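## Task

Same layout: r1 in the delivery room, r2 in the mail room, door locked, service window open. This time six parcels with top codes lie on the delivery room table, and coded letter trays stand on the mail room shelf. Put each parcel whose code matches a tray's code fully inside that tray's walls. Non-matching parcels stay on the table and trays stay on the shelf. Let go and back the robots off when finished. A fallen or tilted robot fails the task, and work kept in place only by a robot's grip or push does not count.

## Robot and tools

Robots: r1 and r2 are identical Hello Robot Stretch 3 units. Each has a two-wheel differential base (0.33 m long, 0.34 m wide, passive omni wheel at the rear), a lift on a vertical mast, and a telescoping arm that reaches out to the robot's RIGHT side, ending in a wrist (yaw, pitch, roll) and a two-finger gripper. The base cannot strafe, so to move the gripper forward or back you drive the base. Spinning in place pivots about the point midway between the drive wheels, 0.05 m behind the front edge; with arm retracted and wrist folded the swept radius is 0.28 m, and an unfolded level wrist sticks out past it.

Frames: the base frame sits on the floor between the drive wheels, x forward, y left, z up. hand_pose is reported in it, at the point where closed fingertips meet; with all wrist joints at zero its x points up, y back toward the mast, z toward the rear. The odometry frame is the base frame at scene start. Each robot reports in its own frames, so only images, lidar_m, wrist_depth_mm and head_depth_mm reveal where the robots stand relative to one another.

execute_actions: argument "actions" is a list holding one action object or nothing (empty list = just report state and images). The action has optional keys "r1" and "r2"; under each you may give "base", "joints" and "contact_limits". All motions in the action start at once. "base" holds exactly one command, an offset from where the base was last measured: {"translate_m": d} drives straight d metres (positive forward, -1 to 1), or {"rotate_rad": d} turns in place d radians (positive = left/counter-clockwise seen from above, -3.2 to 3.2). "joints" holds absolute targets by name: lift_m 0 to 1.1 (arm height on mast); arm_m 0 to 0.52 (extension); wrist_yaw_rad -1.345 to 4.42 (0 = along the arm, positive swings toward the robot's front, 3.0 folds over the base); wrist_pitch_rad -1.57 to 0.451 (0 level, negative tips fingertips down); wrist_roll_rad -2.911 to 2.911 (0 = fingers side by side, level); gripper_m -0.089 to 0.179 (larger = wider; actual fingertip gap is smaller, by about 0.007 nearly shut and 0.025 fully open; zero gap below 0.007); head_pan_rad -3.953 to 1.73 (0 forward, positive left, -1.57 looks along the arm); head_tilt_rad -1.53 to 0.419 (negative looks down). "contact_limits" takes only arm_m: a motor effort percentage 1 to 100 at which the arm's motion halts (contact_stop); lower is gentler, but too low halts at once; it also caps holding force until the next action. "cameras" picks which images return: r1_head_camera, r1_nav_camera, r1_wrist_camera, r2_head_camera, r2_nav_camera, r2_wrist_camera, or "all"; omitted/null means all, [] means none. A bad key or out-of-range number rejects the whole call and nothing moves. One action runs at most 15 s. Anything you leave out may keep driving toward its previous target without the status showing it. If a result reports a stop, later motion, wait and finish calls in that same reply are skipped.

wait: "seconds" 0 to 10; commands nothing new and returns the same report as an empty action. zoom_image: "camera" plus "region" [x0, y0, x1, y1] in pixels from the top-left, at most 504 by 504, on a camera's most recent full image. finished_scene: "scene" is the number of the current scene; it ends that scene permanently, reports success, and gives the next task if any.

Reading results: base_status and joint_status tell how each motion ended. "done" for the base means the wheels turned the commanded amount, slip included. "off_target" means it stopped short and may still push. After contact_stop, time_out or torque_fault the old target is dropped; arm or lift go slack after a contact_stop until commanded again (a slack lift may sag under load or be pushed up by closing fingers on a surface). on_its_own covers uncommanded parts; "held at" is the target, not the position. motor_effort is percent of max, positive toward higher joint values, peak in brackets; readings carry fixed bias and noise. Wheel effort positive means pushing forward. base_odometry counts wheel turns; turned_by_wheels and turned_by_imu give rotation since the last report (left positive). base_tilt gives forward/right lean in degrees, with a fixed offset up to about 4. lidar_m: 12 distances from the base origin, 30-degree sectors starting straight ahead and going counter-clockwise (4th left, 7th behind, 10th right), in a plane 0.17 m above the floor, range 0.15 to 12 m, "-" = nothing; it sees table legs not tops, misses glass and thin legs, and own parts can hide sectors 5, 6, 9, 10. wrist_depth_mm (45 to 1000) and head_depth_mm (280 to 4000, head image sideways) are 7x7 grids of median depth, top-left first.

Speed: the base moves fast (0.30 m/s, 1.9 rad/s) only when stowed: lift_m under 0.30, arm_m under 0.03, wrist_yaw_rad over 2.54; otherwise 0.10 m/s and 0.63 rad/s.

Gripper: to grasp, command a value below the object's width; to release, open at least 0.02 beyond where the pads touched. Readings don't confirm a hold. Over-squeezing triggers a force reduction and objects may slip; send a different value to squeeze again.

Avoid: folding or unfolding the wrist except with lift_m 0.32 to 0.95, wrist_pitch_rad -0.4, roll near 0 (once folded, lift can go to 0.25); wrist_yaw_rad below -0.4 unless pitched to -0.5 or lower. Robots pressing on each other fail the run; once bases touch, any further drive presses hard, and nothing in the state reports it. Travel differs between robots by up to 2.5 cm per metre. Pushing the arm into something rigid with the gripper above about 0.45 m can tip the robot, as can a repeat push, driving while the gripper is caught or holding something fixed, or snagging furniture (especially reversing). If tilted, reverse the last move in small steps, pull the gripper free, and lower lift to about 0.2. Sustained strain can switch a wrist servo off for 10 s. Avoid drops, slips, slams and hard hits; loose objects may occasionally get nudged.

Each tool is called after "Call:" as name(argument=value, ...), one argument or row to a line, values as JSON.

## Session

Call:
execute_actions(
  actions=[],
)

Scene clock: 0.00 s.
r1.base_odometry: x=+0.000 y=+0.000 heading=+0.000 (m, m, rad; r1's odometry frame)
r1.turned_by_wheels: +0.000 (rad since the last result)
r1.turned_by_imu: +0.000 (rad since the last result)
r1.base_tilt: forward=+1.5 right=-0.6 (deg)
r1.lidar_m: 3.40 1.65 1.06 0.96 0.97 1.02 0.93 0.93 1.15 2.27 1.30 1.34
r1.head_depth_mm: 1994 3094 3626 3634 3666 2750 2125 / 2010 3079 3553 3609 3594 3088 2111 / 2010 3134 3486 3533 3573 3104 2137 / 2003 3103 3471 3504 3488 3076 2122 / 2026 3096 3376 3401 3482 3074 2099 / 2021 3160 3331 3345 3351 3066 2109 / 2028 3136 3294 3249 3281 3084 2100
r1.base_status: not commanded
r1.joint_positions: lift_m=+0.577 arm_m=+0.000 wrist_yaw_rad=+3.139 wrist_pitch_rad=-0.547 wrist_roll_rad=+0.020 gripper_m=+0.037 head_pan_rad=-0.003 head_tilt_rad=-0.003
r1.joint_status: not commanded
r1.motor_effort: left_wheel=+1 right_wheel=+0 lift_m=+25 arm_m=+0 wrist_yaw_rad=+0 wrist_pitch_rad=+7 wrist_roll_rad=+0 gripper_m=+0 head_pan_rad=+0 head_tilt_rad=+2 (%)
r1.hand_pose: x=-0.0207 y=+0.0613 z=+0.5619 quat_wxyz=(+0.194, +0.687, +0.188, +0.674) (m; r1's base frame)
r1.wrist_depth_mm: 842 895 - 926 994 - - / 945 972 - - - - - / - - - - - - - / - - - - - - - / 871 870 878 878 853 857 856 / 753 757 764 758 776 768 754 / 683 672 686 698 660 668 663
r2.base_odometry: x=+0.000 y=+0.000 heading=+0.000 (m, m, rad; r2's odometry frame)
r2.turned_by_wheels: +0.000 (rad since the last result)
r2.turned_by_imu: +0.000 (rad since the last result)
r2.base_tilt: forward=-0.5 right=+0.1 (deg)
r2.lidar_m: 3.10 2.96 2.48 2.47 1.44 1.21 1.20 1.36 2.26 2.26 2.55 3.10
r2.head_depth_mm: 2031 2875 2902 2881 2875 2894 2418 / 2044 2920 2955 2949 2911 2949 2426 / 2051 2981 3009 3018 3020 2997 2408 / 2043 3066 3061 3086 3090 3066 2387 / 2064 3081 3163 3152 3139 3156 2402 / 2073 3104 3243 3219 3215 3193 2383 / 2070 3131 3302 3302 3309 3302 2379
r2.base_status: not commanded
r2.joint_positions: lift_m=+0.520 arm_m=-0.001 wrist_yaw_rad=+3.154 wrist_pitch_rad=-0.423 wrist_roll_rad=-0.004 gripper_m=+0.037 head_pan_rad=+0.020 head_tilt_rad=+0.007
r2.joint_status: not commanded
r2.motor_effort: left_wheel=-1 right_wheel=+0 lift_m=+28 arm_m=+0 wrist_yaw_rad=+0 wrist_pitch_rad=+8 wrist_roll_rad=+1 gripper_m=+0 head_pan_rad=+0 head_tilt_rad=+2 (%)
r2.hand_pose: x=-0.0239 y=+0.0796 z=+0.5318 quat_wxyz=(+0.144, +0.689, +0.153, +0.694) (m; r2's base frame)
r2.wrist_depth_mm: - - - - - - - / - - - - - - - / - - - - - - - / - - - - - - - / 956 953 941 943 922 889 890 / 796 783 768 796 801 758 746 / 679 667 660 669 634 661 632
pictures: r1_head_camera (sideways: a quarter turn clockwise sets it upright), r1_nav_camera (sideways: a quarter turn counterclockwise sets it upright), r1_wrist_camera, r2_head_camera (sideways: a quarter turn clockwise sets it upright), r2_nav_camera (sideways: a quarter turn counterclockwise sets it upright), r2_wrist_camera
Images, in order (width x height): r1_head_camera 896x504, r1_nav_camera 672x504, r1_wrist_camera 644x364, r2_head_camera 896x504, r2_nav_camera 672x504, r2_wrist_camera 644x364.

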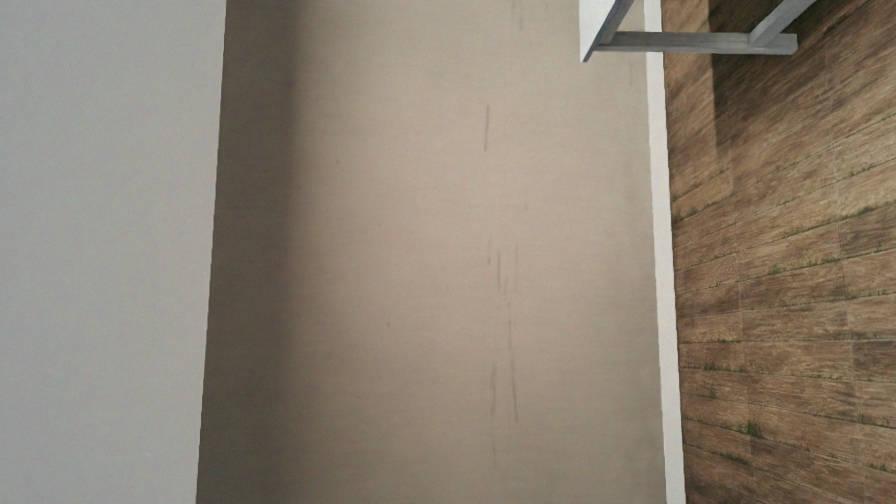

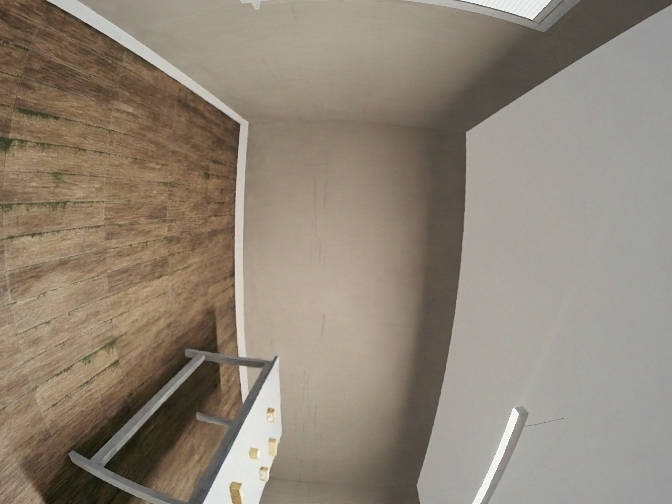

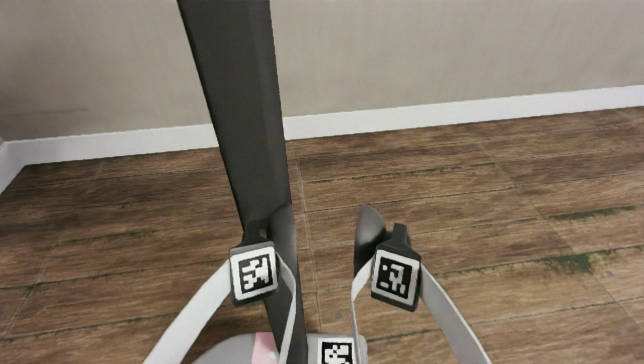

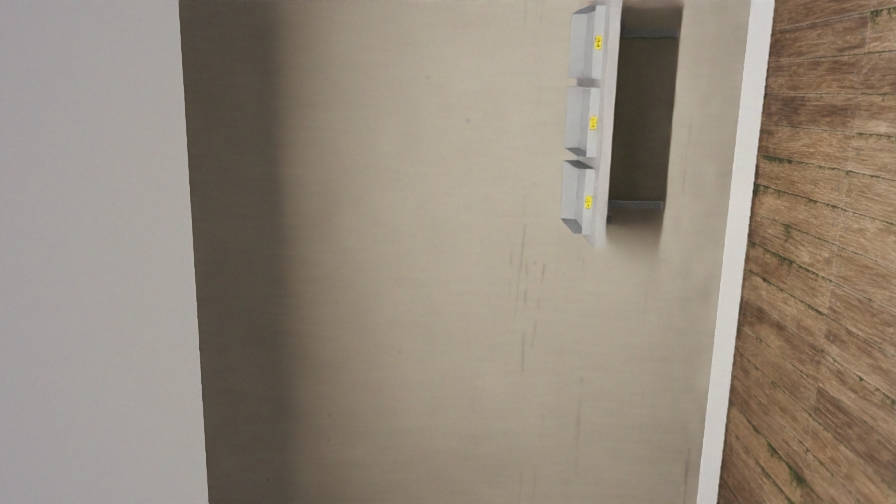

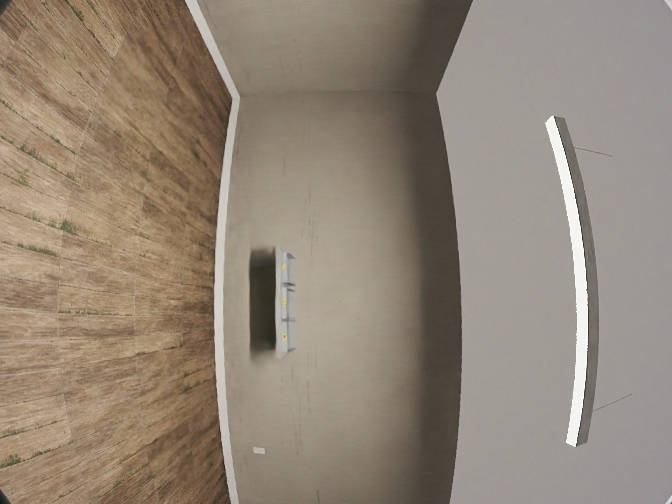

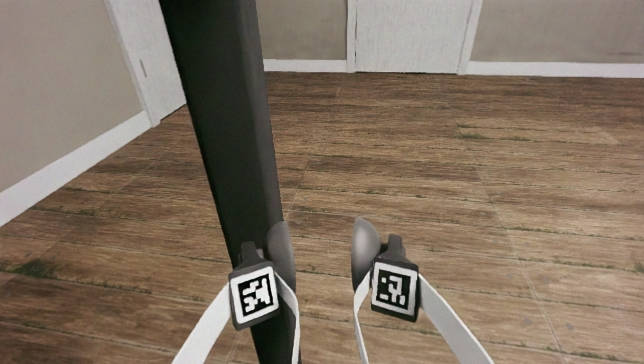

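Call:
zoom_image(
  camera="r2_head_camera",
  region=[550, 0, 650, 250],
)

Call:
zoom_image(
  camera="r2_head_camera",
  region=[570, 20, 630, 70],
)

Call:
zoom_image(
  camera="r2_head_camera",
  region=[565, 100, 625, 150],
)

Call:
zoom_image(
  camera="r2_head_camera",
  region=[560, 178, 620, 228],
)

Region (550, 0, 650, 250) of r2_head_camera's 896x504 image, scaled by 2.016, with more detail than that image has; it fills the left 202 columns of this view, and the rest is white.

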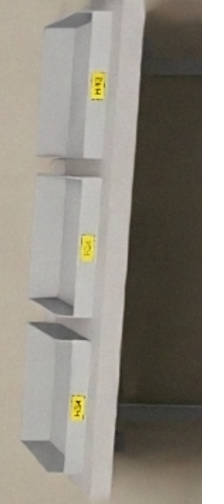

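Region (570, 20, 630, 70) of r2_head_camera's 896x504 image, scaled by 8.400, with more detail than that image has.

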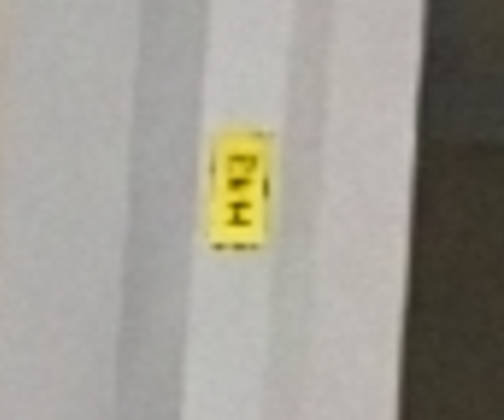

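Region (565, 100, 625, 150) of r2_head_camera's 896x504 image, scaled by 8.400, with more detail than that image has.

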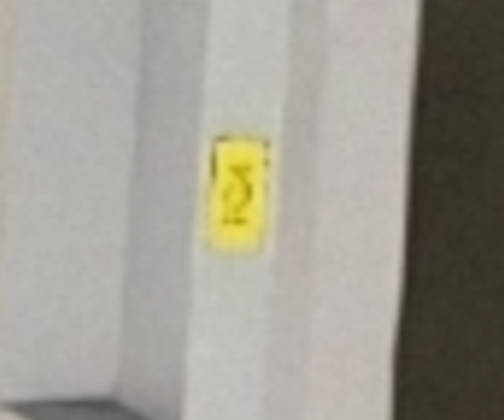

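Region (560, 178, 620, 228) of r2_head_camera's 896x504 image, scaled by 8.400, with more detail than that image has.

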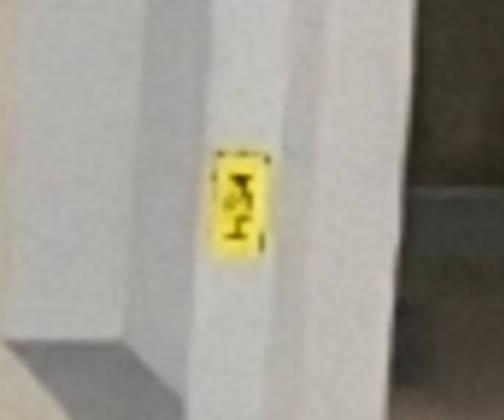

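Call:
execute_actions(
  actions=[
    {"r1": {"base": {"rotate_rad": -0.742}, "joints": {"lift_m": 0.40, "wrist_pitch_rad": -0.4, "head_pan_rad": 0.0, "head_tilt_rad": -0.35}}, "r2": {"base": {"rotate_rad": -0.42}, "joints": {"lift_m": 0.34, "head_pan_rad": 0.35, "head_tilt_rad": -0.25}}},
  ],
  cameras=["r1_head_camera"],
)

Call:
execute_actions(
  actions=[
    {"r1": {"base": {"translate_m": 1.0}, "joints": {"lift_m": 0.28, "head_pan_rad": 0.1, "head_tilt_rad": -0.6}}, "r2": {"base": {"translate_m": 1.0}, "joints": {"lift_m": 0.28}}},
  ],
  cameras=["r1_head_camera", "r1_nav_camera", "r2_head_camera"],
)

Scene clock: 19.43 s.
r1.base_odometry: x=+0.000 y=+0.000 heading=-0.742 (m, m, rad; r1's odometry frame)
r1.turned_by_wheels: -0.742 (rad since the last result)
r1.turned_by_imu: -0.745 (rad since the last result)
r1.base_tilt: forward=+1.5 right=-0.6 (deg)
r1.lidar_m: 1.30 1.82 2.46 1.20 0.97 0.96 1.05 0.93 0.93 1.01 1.56 1.87
r1.head_depth_mm: 3472 3605 3871 3630 2373 1784 1425 / 3734 3895 - 1903 2277 1783 1429 / - - - 1601 2165 1731 1422 / - - - 1604 2373 1681 1423 / - - - 1882 2360 1763 1421 / 3869 - - 2969 2271 1774 1420 / 3474 3649 3734 3377 2273 1777 1425
r1.base_status: done
r1.joint_positions: lift_m=+0.400 arm_m=+0.000 wrist_yaw_rad=+3.139 wrist_pitch_rad=-0.420 wrist_roll_rad=+0.020 gripper_m=+0.037 head_pan_rad=-0.003 head_tilt_rad=-0.346
r1.joint_status: all done
r1.motor_effort: left_wheel=+4(11) right_wheel=-2(4) lift_m=+22(23) arm_m=-1(1) wrist_yaw_rad=+1(1) wrist_pitch_rad=+10(10) wrist_roll_rad=+0(0) gripper_m=-1(0) head_pan_rad=+0(1) head_tilt_rad=-2(32) (%)
r1.hand_pose: x=-0.0207 y=+0.0791 z=+0.4123 quat_wxyz=(+0.150, +0.698, +0.145, +0.685) (m; r1's base frame)
r1.wrist_depth_mm: 694 819 - - - - - / 763 891 - - - - - / 794 932 - - - - - / 797 897 885 901 895 891 908 / 749 735 742 733 744 735 726 / 623 624 629 618 621 594 624 / 538 542 - 563 531 519 540
r2.base_odometry: x=+0.000 y=+0.000 heading=-0.420 (m, m, rad; r2's odometry frame)
r2.turned_by_wheels: -0.420 (rad since the last result)
r2.turned_by_imu: -0.427 (rad since the last result)
r2.base_tilt: forward=-0.5 right=+0.0 (deg)
r2.lidar_m: 3.09 3.08 2.79 2.47 2.16 1.35 1.21 1.21 1.45 2.26 2.27 2.71
r2.head_depth_mm: 2655 2763 2876 3023 3041 2156 1687 / 2667 2803 2900 3028 3042 2156 1677 / 2708 2839 2978 3110 3005 2161 1677 / 2761 2867 2948 3116 2997 2148 1673 / 2782 2908 3042 3182 2980 2133 1665 / 2816 2946 3053 3189 2977 2129 1661 / 2855 2977 3099 3264 2967 2134 1660
r2.base_status: done
r2.joint_positions: lift_m=+0.341 arm_m=-0.001 wrist_yaw_rad=+3.154 wrist_pitch_rad=-0.423 wrist_roll_rad=-0.004 gripper_m=+0.037 head_pan_rad=+0.343 head_tilt_rad=-0.247
r2.joint_status: all done
r2.motor_effort: left_wheel=+3(10) right_wheel=-2(6) lift_m=+11(23) arm_m=-1(0) wrist_yaw_rad=-1(1) wrist_pitch_rad=+8(8) wrist_roll_rad=+1(0) gripper_m=+1(0) head_pan_rad=+2(20) head_tilt_rad=-2(26) (%)
r2.hand_pose: x=-0.0239 y=+0.0796 z=+0.3523 quat_wxyz=(+0.144, +0.689, +0.153, +0.694) (m; r2's base frame)
r2.wrist_depth_mm: - - - - - - - / - - - - - - - / - - - - - - - / 894 868 854 835 818 817 811 / 696 684 702 673 690 658 650 / 577 566 576 560 577 558 548 / 490 498 - - 472 472 467
pictures: r1_head_camera (sideways: a quarter turn clockwise sets it upright)
Images, in order (width x height): r1_head_camera 896x504.

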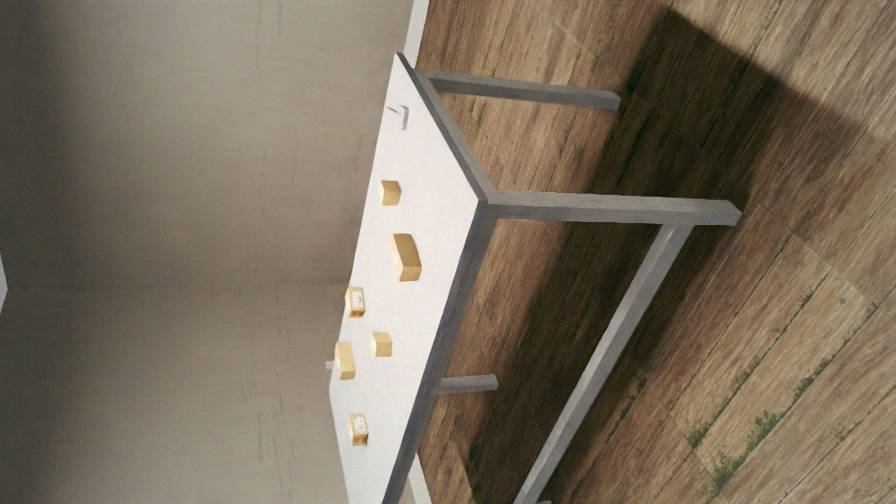

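Scene clock: 25.10 s.
r1.base_odometry: x=+0.737 y=-0.676 heading=-0.742 (m, m, rad; r1's odometry frame)
r1.turned_by_wheels: +0.000 (rad since the last result)
r1.turned_by_imu: +0.006 (rad since the last result)
r1.base_tilt: forward=+1.5 right=-0.6 (deg)
r1.lidar_m: 0.31 0.50 2.78 2.19 1.76 1.75 1.91 1.56 1.55 1.69 2.58 0.31
r1.head_depth_mm: 2855 3105 3119 898 715 588 534 / 3046 3344 3086 876 715 589 511 / 3383 3712 1264 911 716 587 1145 / 3423 3798 1241 912 714 601 1215 / 3134 3387 1259 913 716 1370 1141 / 2845 3055 1258 915 760 1388 1217 / 2615 2819 1250 908 1645 1362 1216
r1.base_status: done
r1.joint_positions: lift_m=+0.280 arm_m=+0.000 wrist_yaw_rad=+3.139 wrist_pitch_rad=-0.420 wrist_roll_rad=+0.020 gripper_m=+0.037 head_pan_rad=+0.093 head_tilt_rad=-0.593
r1.joint_status: all done
r1.motor_effort: left_wheel=+3(17) right_wheel=-2(4) lift_m=+21(21) arm_m=-1(1) wrist_yaw_rad=+0(0) wrist_pitch_rad=+10(10) wrist_roll_rad=+0(0) gripper_m=-1(0) head_pan_rad=+3(11) head_tilt_rad=-3(28) (%)
r1.hand_pose: x=-0.0207 y=+0.0792 z=+0.2924 quat_wxyz=(+0.150, +0.698, +0.145, +0.685) (m; r1's base frame)
r1.wrist_depth_mm: - - - - - - - / - - - - - - - / 900 931 - 908 911 904 881 / 725 711 690 704 688 698 682 / 577 580 573 565 579 568 557 / 480 499 - - - 481 482 / 428 - - - 417 415 414
r2.base_odometry: x=+0.913 y=-0.408 heading=-0.420 (m, m, rad; r2's odometry frame)
r2.turned_by_wheels: +0.000 (rad since the last result)
r2.turned_by_imu: +0.011 (rad since the last result)
r2.base_tilt: forward=-0.6 right=+0.0 (deg)
r2.lidar_m: 2.12 2.13 2.57 2.68 2.67 2.43 2.19 2.19 2.31 2.07 2.08 2.37
r2.head_depth_mm: 1800 1877 1960 2057 2149 2155 1683 / 1830 1904 1986 2051 2186 2162 1672 / 1852 1933 2024 2057 2215 2136 1669 / 1873 1960 2062 2086 2233 2147 1676 / 1901 1989 2082 2093 2288 2143 1656 / 1928 2015 2101 2135 2324 2126 1659 / 1955 2035 2140 2230 2352 2120 1661
r2.base_status: done
r2.joint_positions: lift_m=+0.281 arm_m=-0.001 wrist_yaw_rad=+3.154 wrist_pitch_rad=-0.423 wrist_roll_rad=-0.004 gripper_m=+0.037 head_pan_rad=+0.343 head_tilt_rad=-0.247
r2.joint_status: all done
r2.motor_effort: left_wheel=+1(14) right_wheel=-1(4) lift_m=+10(10) arm_m=+0(0) wrist_yaw_rad=+0(1) wrist_pitch_rad=+8(8) wrist_roll_rad=+1(1) gripper_m=+0(1) head_pan_rad=+3(2) head_tilt_rad=-2(2) (%)
r2.hand_pose: x=-0.0239 y=+0.0796 z=+0.2923 quat_wxyz=(+0.144, +0.689, +0.153, +0.694) (m; r2's base frame)
r2.wrist_depth_mm: - - - - - - - / - - - - - - - / - - - 986 965 936 932 / 756 760 745 745 728 700 710 / 612 600 610 594 588 566 565 / 505 495 - 515 499 476 469 / 430 - - - 409 414 407
pictures: r1_head_camera (sideways: a quarter turn clockwise sets it upright), r1_nav_camera (sideways: a quarter turn counterclockwise sets it upright), r2_head_camera (sideways: a quarter turn clockwise sets it upright)
Images, in order (width x height): r1_head_camera 896x504, r1_nav_camera 672x504, r2_head_camera 896x504.

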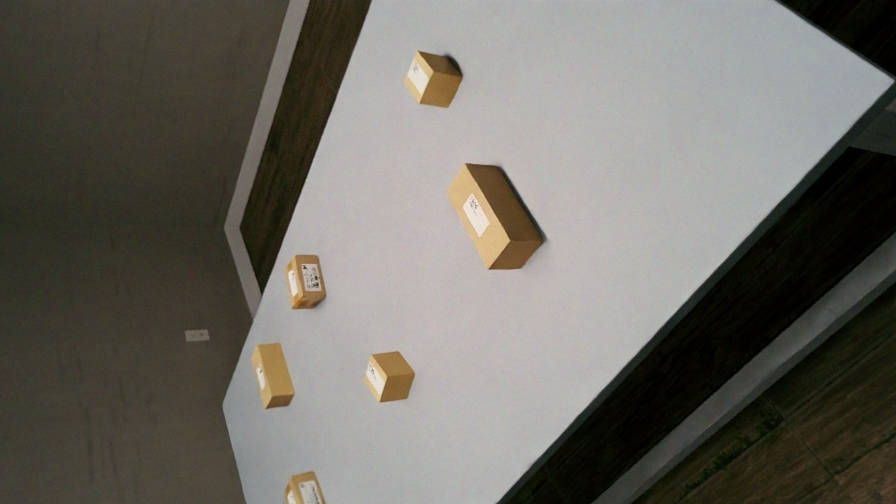

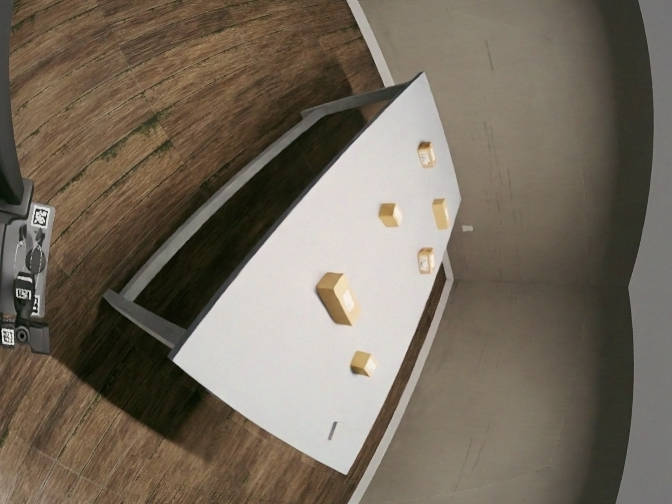

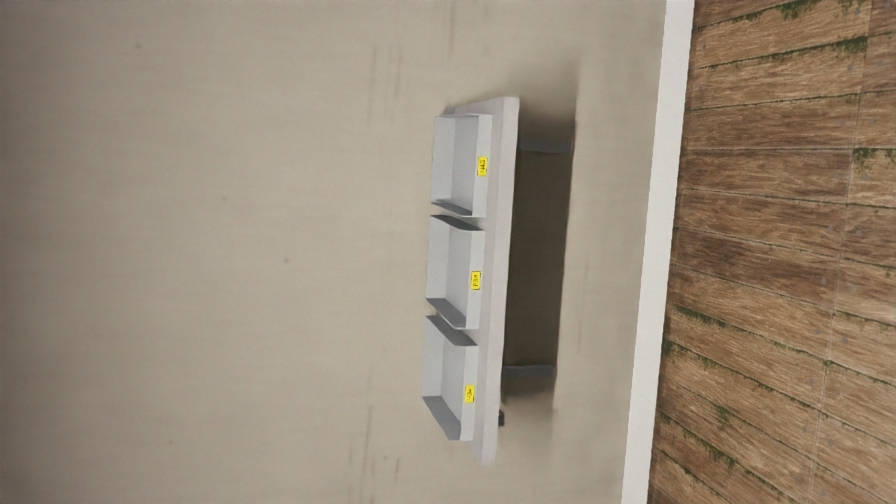

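Call:
zoom_image(
  camera="r2_head_camera",
  region=[450, 140, 520, 195],
)

Call:
zoom_image(
  camera="r2_head_camera",
  region=[445, 253, 515, 308],
)

Call:
zoom_image(
  camera="r2_head_camera",
  region=[438, 366, 508, 421],
)

Call:
zoom_image(
  camera="r1_head_camera",
  region=[440, 155, 550, 275],
)

Call:
zoom_image(
  camera="r1_head_camera",
  region=[395, 40, 475, 115],
)

Call:
zoom_image(
  camera="r1_head_camera",
  region=[355, 340, 425, 410],
)

Region (450, 140, 520, 195) of r2_head_camera's 896x504 image, scaled by 7.200, with more detail than that image has; it fills the top 396 rows of this view, and the rest is white.

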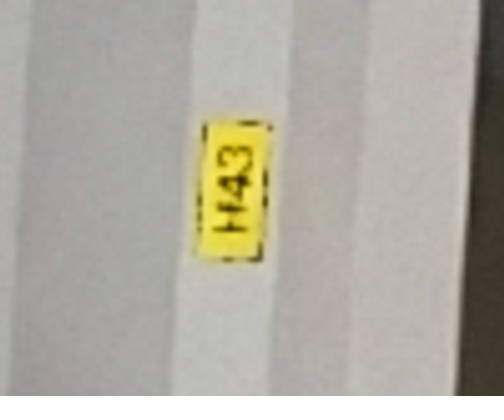

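Region (445, 253, 515, 308) of r2_head_camera's 896x504 image, scaled by 7.200, with more detail than that image has; it fills the top 396 rows of this view, and the rest is white.

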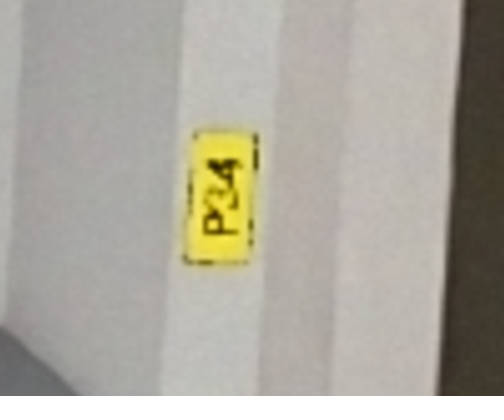

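Region (438, 366, 508, 421) of r2_head_camera's 896x504 image, scaled by 7.200, with more detail than that image has; it fills the top 396 rows of this view, and the rest is white.

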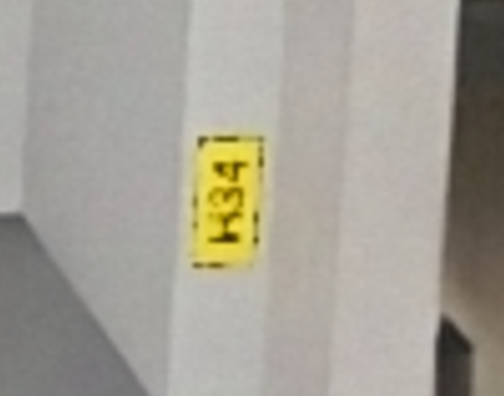

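Region (440, 155, 550, 275) of r1_head_camera's 896x504 image, scaled by 4.200, with more detail than that image has; it fills the left 462 columns of this view, and the rest is white.

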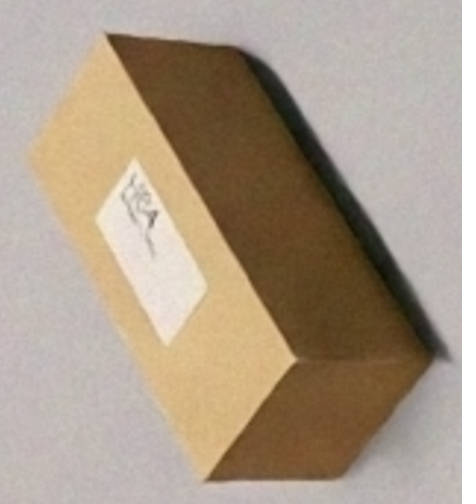

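Region (395, 40, 475, 115) of r1_head_camera's 896x504 image, scaled by 6.300, with more detail than that image has; it fills the top 472 rows of this view, and the rest is white.

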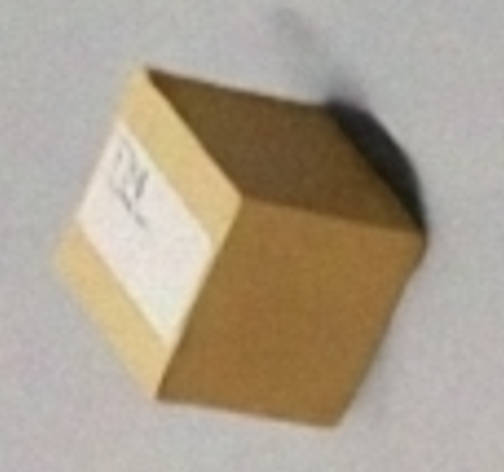

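Region (355, 340, 425, 410) of r1_head_camera's 896x504 image, scaled by 7.200, with more detail than that image has.

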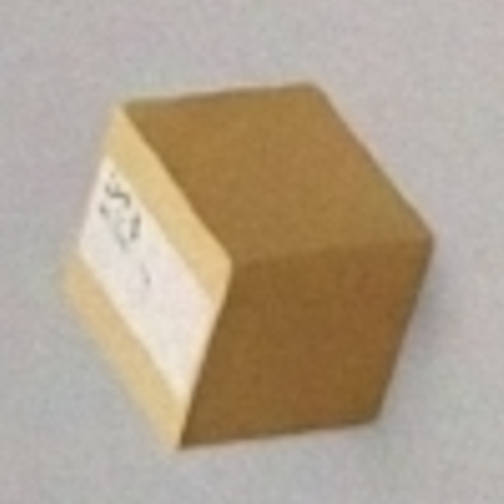

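Call:
execute_actions(
  actions=[
    {"r1": {"base": {"rotate_rad": 0.87}, "joints": {"lift_m": 0.5, "head_pan_rad": -1.45, "head_tilt_rad": -0.7}}, "r2": {"base": {"translate_m": 0.35}, "joints": {"head_pan_rad": 0.45, "head_tilt_rad": -0.3}}},
  ],
  cameras=["r2_head_camera"],
)

Call:
zoom_image(
  camera="r2_head_camera",
  region=[400, 100, 560, 504],
)

Call:
execute_actions(
  actions=[
    {"r1": {"base": {"translate_m": 0.4}, "joints": {"lift_m": 0.95, "wrist_yaw_rad": 1.6, "gripper_m": 0.13}}, "r2": {"base": {"translate_m": -0.9}}},
  ],
  cameras=["r1_head_camera"],
)

Scene clock: 35.83 s.
r1.base_odometry: x=+0.737 y=-0.676 heading=+0.128 (m, m, rad; r1's odometry frame)
r1.turned_by_wheels: +0.870 (rad since the last result)
r1.turned_by_imu: +0.876 (rad since the last result)
r1.base_tilt: forward=+1.6 right=-0.6 (deg)
r1.lidar_m: 1.04 2.55 1.83 1.75 1.80 1.62 1.55 1.59 2.13 0.94 0.31 0.41
r1.head_depth_mm: 2562 2912 2526 1969 1600 1344 1170 / 2582 2923 2534 1979 1604 1352 1168 / 2630 2993 2571 1956 1602 1354 1171 / 2670 3001 1079 886 1500 1350 1169 / 2692 3034 1036 799 651 563 806 / 2743 3070 1036 800 651 551 1169 / 2776 3076 1033 799 652 564 1174
r1.base_status: done
r1.joint_positions: lift_m=+0.500 arm_m=+0.000 wrist_yaw_rad=+3.139 wrist_pitch_rad=-0.419 wrist_roll_rad=+0.020 gripper_m=+0.037 head_pan_rad=-1.443 head_tilt_rad=-0.692
r1.joint_status: all done
r1.motor_effort: left_wheel=-2(10) right_wheel=+2(5) lift_m=+27(27) arm_m=-1(1) wrist_yaw_rad=+0(0) wrist_pitch_rad=+9(9) wrist_roll_rad=+0(0) gripper_m=+0(0) head_pan_rad=-4(44) head_tilt_rad=-5(19) (%)
r1.hand_pose: x=-0.0207 y=+0.0792 z=+0.5122 quat_wxyz=(+0.150, +0.698, +0.145, +0.685) (m; r1's base frame)
r1.wrist_depth_mm: - - - - - - - / - - - - - - - / - - - - - - - / - - - - - - - / 873 884 877 865 901 891 850 / 741 736 750 749 764 737 733 / 647 640 621 626 644 633 642
r2.base_odometry: x=+1.233 y=-0.550 heading=-0.420 (m, m, rad; r2's odometry frame)
r2.turned_by_wheels: +0.000 (rad since the last result)
r2.turned_by_imu: +0.004 (rad since the last result)
r2.base_tilt: forward=-0.6 right=+0.0 (deg)
r2.lidar_m: 1.78 1.78 2.17 2.75 2.76 2.80 2.53 2.53 2.23 2.00 2.01 1.99
r2.head_depth_mm: 1481 1555 1631 1701 1816 1884 1595 / 1514 1595 1671 1702 1856 1935 1582 / 1554 1631 1710 1743 1908 1976 1583 / 1585 1662 1763 1779 1955 1995 1580 / 1619 1705 1799 1685 2024 1994 1578 / 1671 1746 1850 1750 2075 1986 1572 / 1703 1796 1895 1990 2146 1985 1570
r2.base_status: done
r2.joint_positions: lift_m=+0.281 arm_m=-0.001 wrist_yaw_rad=+3.154 wrist_pitch_rad=-0.423 wrist_roll_rad=-0.004 gripper_m=+0.037 head_pan_rad=+0.443 head_tilt_rad=-0.297
r2.joint_status: all done
r2.motor_effort: left_wheel=+1(14) right_wheel=-1(3) lift_m=+11(10) arm_m=-1(1) wrist_yaw_rad=-1(0) wrist_pitch_rad=+8(8) wrist_roll_rad=+0(1) gripper_m=+0(0) head_pan_rad=+3(11) head_tilt_rad=-2(10) (%)
r2.hand_pose: x=-0.0239 y=+0.0796 z=+0.2923 quat_wxyz=(+0.144, +0.689, +0.153, +0.694) (m; r2's base frame)
r2.wrist_depth_mm: - - - - - - - / - - - - - - - / - - - 986 955 959 942 / 782 770 741 719 714 718 701 / 613 598 596 590 598 572 563 / 498 505 - 522 503 476 475 / 440 - - - 404 413 410
pictures: r2_head_camera (sideways: a quarter turn clockwise sets it upright)
Images, in order (width x height): r2_head_camera 896x504.

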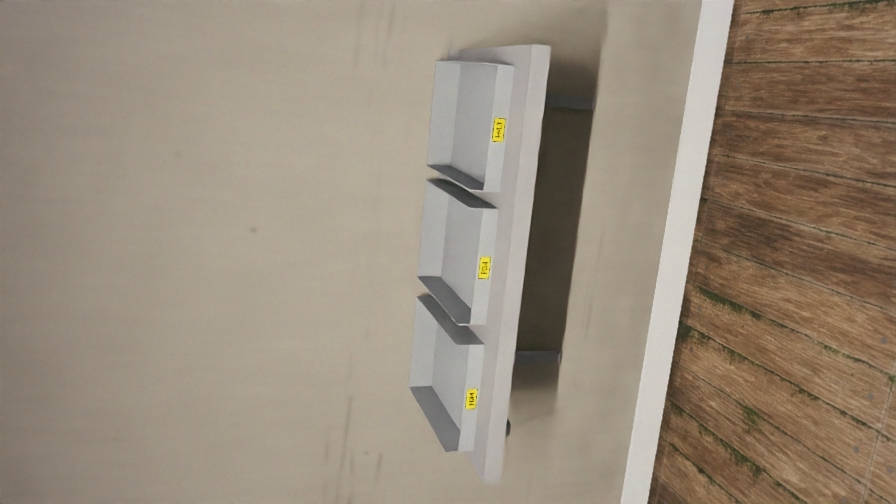

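Region (400, 100, 560, 504) of r2_head_camera's 896x504 image, scaled by 1.248, with more detail than that image has; it fills the left 200 columns of this view, and the rest is white.

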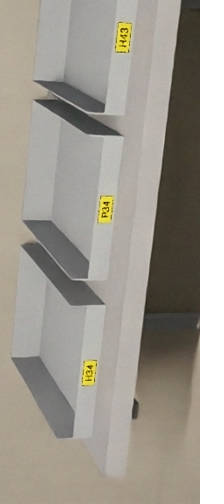

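Scene clock: 40.83 s.
r1.base_odometry: x=+1.134 y=-0.625 heading=+0.128 (m, m, rad; r1's odometry frame)
r1.turned_by_wheels: +0.000 (rad since the last result)
r1.turned_by_imu: +0.003 (rad since the last result)
r1.base_tilt: forward=+1.5 right=-0.6 (deg)
r1.lidar_m: 1.00 2.45 1.84 1.76 1.82 2.04 1.95 2.01 0.30 0.29 0.29 0.39
r1.head_depth_mm: 2556 2860 1033 799 - - 1127 / 2571 2962 1039 800 - - 1126 / 2629 2926 1036 802 634 576 - / 2625 3000 1032 801 620 578 - / 2661 3073 1032 799 653 - - / 2729 3060 1032 802 671 - - / 2757 3055 1035 802 652 - 1173
r1.base_status: done
r1.joint_positions: lift_m=+0.950 arm_m=+0.000 wrist_yaw_rad=+1.602 wrist_pitch_rad=-0.419 wrist_roll_rad=+0.020 gripper_m=+0.130 head_pan_rad=-1.443 head_tilt_rad=-0.692
r1.joint_status: all done
r1.motor_effort: left_wheel=-3(4) right_wheel=+2(6) lift_m=+27(29) arm_m=-1(1) wrist_yaw_rad=-2(2) wrist_pitch_rad=+9(9) wrist_roll_rad=+0(0) gripper_m=+0(92) head_pan_rad=-2(2) head_tilt_rad=-5(6) (%)
r1.hand_pose: x=+0.2028 y=-0.1382 z=+0.9623 quat_wxyz=(+0.584, +0.603, -0.381, +0.388) (m; r1's base frame)
r1.wrist_depth_mm: - - - - - - - / - - - - - 985 - / - - - - 701 697 700 / - - - - 546 539 545 / - - - - 461 466 398 / - - - - 395 - 369 / - - - - 924 317 323
r2.base_odometry: x=+0.411 y=-0.183 heading=-0.420 (m, m, rad; r2's odometry frame)
r2.turned_by_wheels: +0.000 (rad since the last result)
r2.turned_by_imu: -0.010 (rad since the last result)
r2.base_tilt: forward=-0.6 right=+0.0 (deg)
r2.lidar_m: 2.66 2.67 2.88 2.55 2.57 1.84 1.65 1.65 1.98 2.17 2.18 2.62
r2.head_depth_mm: 2228 2347 2452 2576 2691 2020 1590 / 2282 2406 2482 2667 2724 2002 1586 / 2334 2439 2548 2696 2734 2004 1588 / 2374 2498 2613 2760 2703 1990 1578 / 2417 2558 2689 2849 2703 1976 1580 / 2478 2613 2780 2908 2708 1977 1569 / 2551 2669 2824 2998 2681 1991 1575
r2.base_status: done
r2.joint_positions: lift_m=+0.281 arm_m=-0.001 wrist_yaw_rad=+3.154 wrist_pitch_rad=-0.423 wrist_roll_rad=-0.004 gripper_m=+0.037 head_pan_rad=+0.443 head_tilt_rad=-0.297
r2.joint_status: not commanded
r2.motor_effort: left_wheel=+2(12) right_wheel=-2(6) lift_m=+11(11) arm_m=+0(0) wrist_yaw_rad=-1(1) wrist_pitch_rad=+8(8) wrist_roll_rad=+0(0) gripper_m=+1(0) head_pan_rad=+2(3) head_tilt_rad=-3(2) (%)
r2.hand_pose: x=-0.0239 y=+0.0796 z=+0.2923 quat_wxyz=(+0.144, +0.689, +0.153, +0.694) (m; r2's base frame)
r2.wrist_depth_mm: - - - - - - - / - - - - - - - / - - - - 929 934 908 / 763 759 757 737 749 702 706 / 611 609 593 581 600 582 567 / 504 507 - 507 502 477 472 / 443 - - - 416 415 417
pictures: r1_head_camera (sideways: a quarter turn clockwise sets it upright)
Images, in order (width x height): r1_head_camera 896x504.

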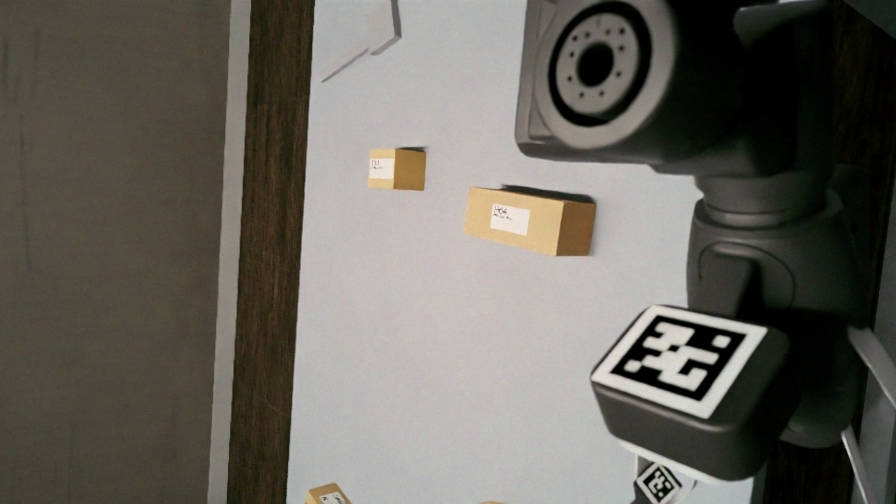

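Call:
zoom_image(
  camera="r1_head_camera",
  region=[460, 180, 600, 260],
)

Call:
zoom_image(
  camera="r1_head_camera",
  region=[360, 140, 435, 195],
)

Region (460, 180, 600, 260) of r1_head_camera's 896x504 image, scaled by 3.600, with more detail than that image has; it fills the top 288 rows of this view, and the rest is white.

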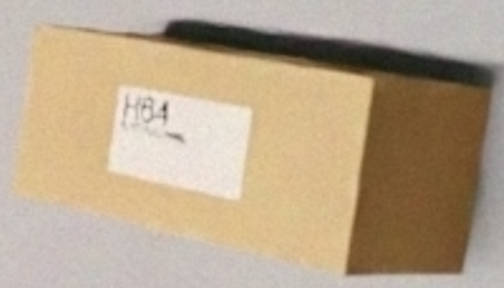

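Region (360, 140, 435, 195) of r1_head_camera's 896x504 image, scaled by 6.720, with more detail than that image has; it fills the top 370 rows of this view, and the rest is white.

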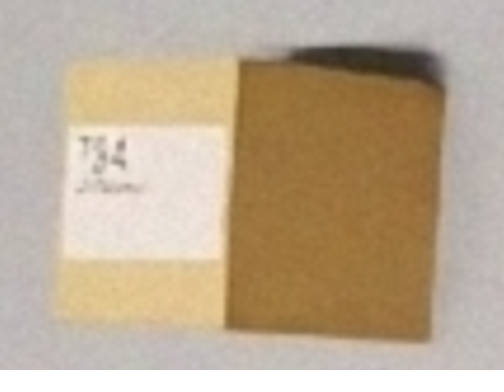

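Call:
execute_actions(
  actions=[
    {"r1": {"base": {"translate_m": 0.36}, "joints": {"lift_m": 0.98, "wrist_yaw_rad": 0.0, "wrist_pitch_rad": -0.8, "arm_m": 0.1, "head_pan_rad": -1.1, "head_tilt_rad": -0.6}}, "r2": {"base": {"translate_m": -0.75}}},
  ],
  cameras=["r1_head_camera", "r1_wrist_camera"],
)

Scene clock: 47.37 s.
r1.base_odometry: x=+1.491 y=-0.579 heading=+0.128 (m, m, rad; r1's odometry frame)
r1.turned_by_wheels: +0.000 (rad since the last result)
r1.turned_by_imu: +0.003 (rad since the last result)
r1.base_tilt: forward=+1.6 right=-0.6 (deg)
r1.lidar_m: 2.02 2.08 1.85 1.77 1.82 2.42 2.32 0.40 0.29 0.28 0.28 0.38
r1.head_depth_mm: 2496 2776 2932 895 727 583 497 / 2648 2891 3060 871 706 583 496 / 2783 3081 3031 894 706 582 496 / 2896 3209 3033 896 705 581 517 / 3020 3395 1226 895 705 581 1159 / 2875 3076 1226 896 704 582 1207 / 2514 2678 2715 897 706 612 1165
r1.base_status: done
r1.joint_positions: lift_m=+0.980 arm_m=+0.100 wrist_yaw_rad=+0.002 wrist_pitch_rad=-0.809 wrist_roll_rad=+0.020 gripper_m=+0.130 head_pan_rad=-1.107 head_tilt_rad=-0.606
r1.joint_status: all done
r1.motor_effort: left_wheel=-3(3) right_wheel=+2(4) lift_m=+26(28) arm_m=+2(2) wrist_yaw_rad=-1(1) wrist_pitch_rad=+4(9) wrist_roll_rad=+0(0) gripper_m=+0(0) head_pan_rad=+3(25) head_tilt_rad=+4(18) (%)
r1.hand_pose: x=-0.0213 y=-0.4041 z=+0.9165 quat_wxyz=(+0.644, +0.276, -0.656, -0.281) (m; r1's base frame)
r1.wrist_depth_mm: 497 539 493 516 512 520 512 / 464 462 456 457 450 449 432 / 411 410 406 401 399 397 393 / 371 365 363 360 363 361 317 / 332 341 325 324 327 333 317 / 304 - 300 300 303 - 290 / 285 282 280 276 275 274 273
r2.base_odometry: x=-0.274 y=+0.122 heading=-0.419 (m, m, rad; r2's odometry frame)
r2.turned_by_wheels: +0.000 (rad since the last result)
r2.turned_by_imu: -0.008 (rad since the last result)
r2.base_tilt: forward=-0.6 right=+0.0 (deg)
r2.lidar_m: 3.38 3.38 2.73 2.40 1.64 1.02 0.91 0.91 1.09 2.04 2.33 2.79
r2.head_depth_mm: 2861 2993 3069 3288 2736 2015 1592 / 2914 3063 3157 3385 2723 2011 1590 / 2975 3123 3225 3428 2709 2002 1584 / 3030 3204 3350 3501 2700 1997 1576 / 3103 3264 3446 3609 2680 2006 1580 / 3146 3328 3495 3647 2689 1988 1574 / 3212 3411 3571 3754 2684 1986 1569
r2.base_status: done
r2.joint_positions: lift_m=+0.281 arm_m=-0.001 wrist_yaw_rad=+3.154 wrist_pitch_rad=-0.423 wrist_roll_rad=-0.004 gripper_m=+0.037 head_pan_rad=+0.443 head_tilt_rad=-0.297
r2.joint_status: not commanded
r2.motor_effort: left_wheel=+2(10) right_wheel=-2(8) lift_m=+11(10) arm_m=-1(1) wrist_yaw_rad=-1(1) wrist_pitch_rad=+8(8) wrist_roll_rad=+0(1) gripper_m=+1(0) head_pan_rad=+2(3) head_tilt_rad=-2(2) (%)
r2.hand_pose: x=-0.0239 y=+0.0796 z=+0.2923 quat_wxyz=(+0.144, +0.689, +0.153, +0.694) (m; r2's base frame)
r2.wrist_depth_mm: - - - - - - - / - - - - - - - / - - - 965 976 916 904 / 753 751 751 731 721 723 704 / 616 595 604 590 587 580 568 / 502 499 - 517 502 481 479 / 442 - - - 408 414 406
pictures: r1_head_camera (sideways: a quarter turn clockwise sets it upright), r1_wrist_camera
Images, in order (width x height): r1_head_camera 896x504, r1_wrist_camera 644x364.

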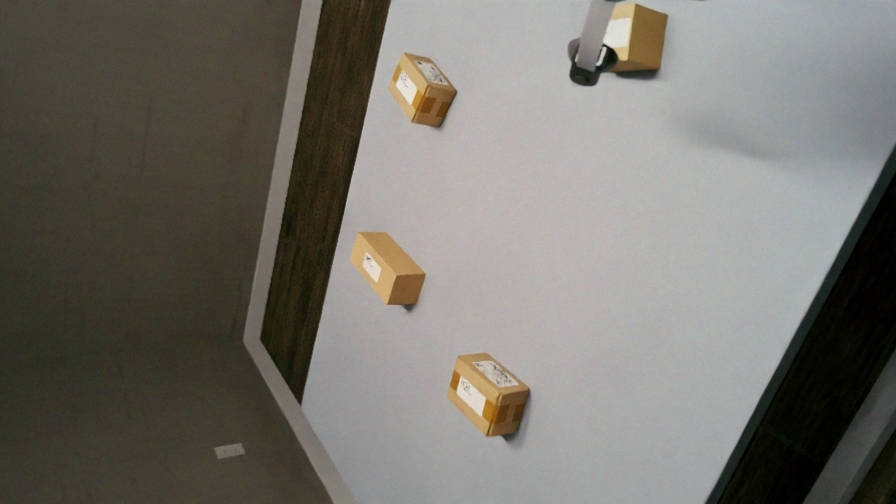

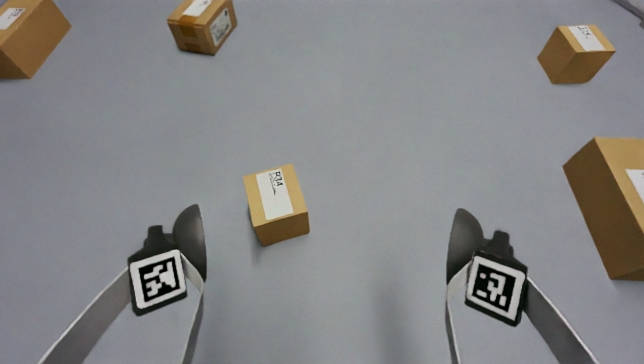

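Call:
zoom_image(
  camera="r1_wrist_camera",
  region=[230, 155, 330, 255],
)

Call:
zoom_image(
  camera="r1_head_camera",
  region=[440, 345, 540, 445],
)

Call:
zoom_image(
  camera="r1_head_camera",
  region=[380, 45, 465, 130],
)

Call:
zoom_image(
  camera="r1_head_camera",
  region=[345, 225, 430, 310],
)

Region (230, 155, 330, 255) of r1_wrist_camera's 644x364 image, scaled by 5.040.

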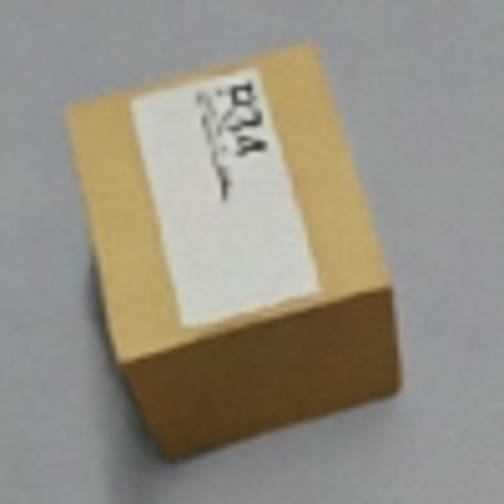

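Region (440, 345, 540, 445) of r1_head_camera's 896x504 image, scaled by 5.040, with more detail than that image has.

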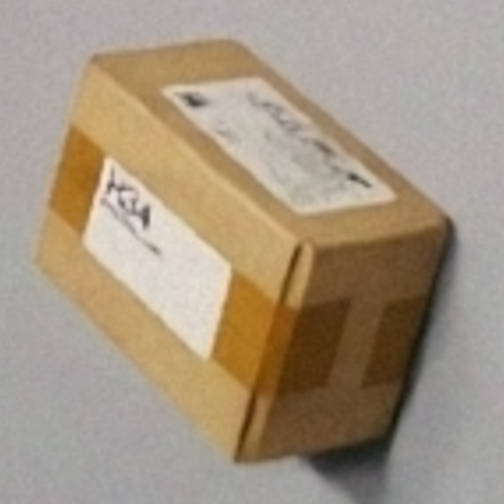

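Region (380, 45, 465, 130) of r1_head_camera's 896x504 image, scaled by 5.929, with more detail than that image has.

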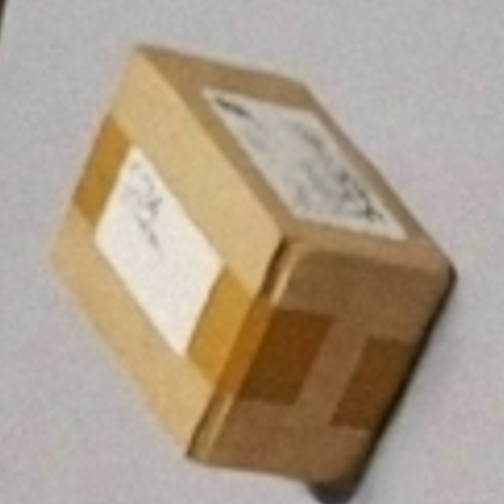

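Region (345, 225, 430, 310) of r1_head_camera's 896x504 image, scaled by 5.929, with more detail than that image has.

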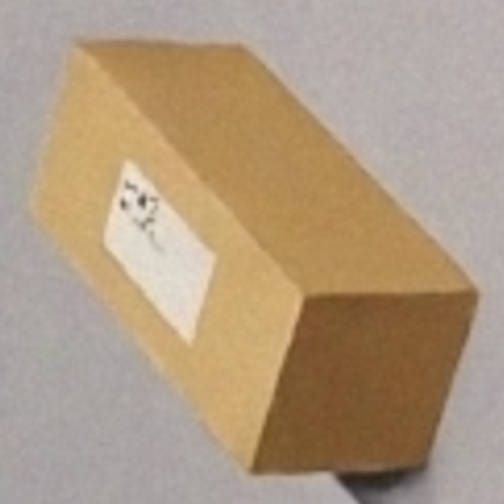

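Call:
execute_actions(
  actions=[
    {"r1": {"joints": {"lift_m": 0.862, "wrist_yaw_rad": 0.30, "arm_m": 0.196}}, "r2": {"joints": {"lift_m": 0.4}}},
  ],
  cameras=["r1_wrist_camera"],
)

Scene clock: 55.63 s.
r1.base_odometry: x=+1.491 y=-0.579 heading=+0.128 (m, m, rad; r1's odometry frame)
r1.turned_by_wheels: +0.000 (rad since the last result)
r1.turned_by_imu: +0.001 (rad since the last result)
r1.base_tilt: forward=+1.5 right=-0.6 (deg)
r1.lidar_m: 2.02 2.08 1.85 1.77 1.82 2.41 2.31 0.40 0.29 0.28 0.28 0.38
r1.head_depth_mm: 2513 2778 2924 899 708 575 497 / 2629 2913 3048 874 727 582 496 / 2767 3047 3021 896 707 581 496 / 2885 3222 3040 897 703 581 518 / 3016 3368 1224 897 705 581 1160 / 2862 3074 1236 897 702 581 1212 / 2493 2658 2705 897 704 614 1166
r1.base_status: not commanded
r1.joint_positions: lift_m=+0.862 arm_m=+0.196 wrist_yaw_rad=+0.299 wrist_pitch_rad=-0.810 wrist_roll_rad=+0.020 gripper_m=+0.130 head_pan_rad=-1.107 head_tilt_rad=-0.606
r1.joint_status: all done
r1.motor_effort: left_wheel=-3(3) right_wheel=+2(2) lift_m=+22(22) arm_m=+1(1) wrist_yaw_rad=+1(2) wrist_pitch_rad=+5(5) wrist_roll_rad=+0(0) gripper_m=+0(0) head_pan_rad=+4(4) head_tilt_rad=+3(4) (%)
r1.hand_pose: x=+0.0253 y=-0.4929 z=+0.7986 quat_wxyz=(+0.678, +0.371, -0.608, -0.183) (m; r1's base frame)
r1.wrist_depth_mm: 326 326 324 320 321 316 311 / 284 283 282 281 276 275 271 / 256 254 251 248 247 247 244 / 225 226 225 163 222 220 218 / 205 209 203 149 201 203 199 / 188 - 183 141 183 - 183 / 176 171 172 171 170 168 169
r2.base_odometry: x=-0.274 y=+0.122 heading=-0.419 (m, m, rad; r2's odometry frame)
r2.turned_by_wheels: +0.000 (rad since the last result)
r2.turned_by_imu: +0.000 (rad since the last result)
r2.base_tilt: forward=-0.5 right=-0.1 (deg)
r2.lidar_m: 3.36 3.40 2.73 2.40 1.64 1.03 0.91 0.91 1.09 2.05 2.33 2.78
r2.head_depth_mm: 2845 2993 3124 3321 2748 2011 1593 / 2897 3073 3160 3361 2718 2009 1584 / 2958 3091 3246 3431 2716 2001 1584 / 3043 3184 3351 3479 2702 1997 1586 / 3109 3235 3437 3581 2708 1991 1576 / 3190 3320 3513 3651 2710 1988 1574 / 3221 3392 3650 3755 2669 1978 1577
r2.base_status: not commanded
r2.joint_positions: lift_m=+0.399 arm_m=-0.001 wrist_yaw_rad=+3.154 wrist_pitch_rad=-0.423 wrist_roll_rad=-0.004 gripper_m=+0.037 head_pan_rad=+0.443 head_tilt_rad=-0.297
r2.joint_status: all done
r2.motor_effort: left_wheel=+3(3) right_wheel=-2(2) lift_m=+43(45) arm_m=+0(0) wrist_yaw_rad=-1(0) wrist_pitch_rad=+8(8) wrist_roll_rad=+1(0) gripper_m=+0(0) head_pan_rad=+3(3) head_tilt_rad=-2(2) (%)
r2.hand_pose: x=-0.0239 y=+0.0796 z=+0.4108 quat_wxyz=(+0.144, +0.689, +0.153, +0.694) (m; r2's base frame)
r2.wrist_depth_mm: - - - - - - - / - - - - - - - / - - - - - - - / - 982 997 955 905 924 929 / 786 762 769 747 762 744 720 / 640 646 633 627 649 610 617 / 543 554 - 563 541 530 524
pictures: r1_wrist_camera
Images, in order (width x height): r1_wrist_camera 644x364.

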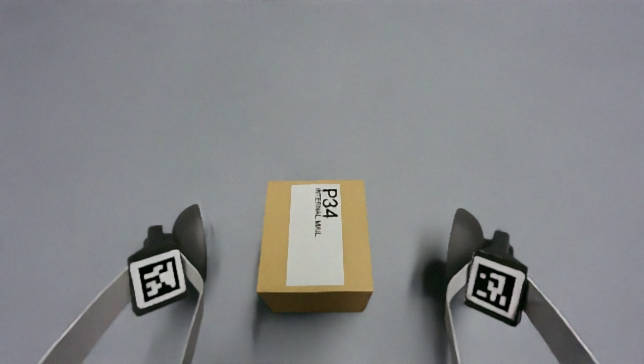

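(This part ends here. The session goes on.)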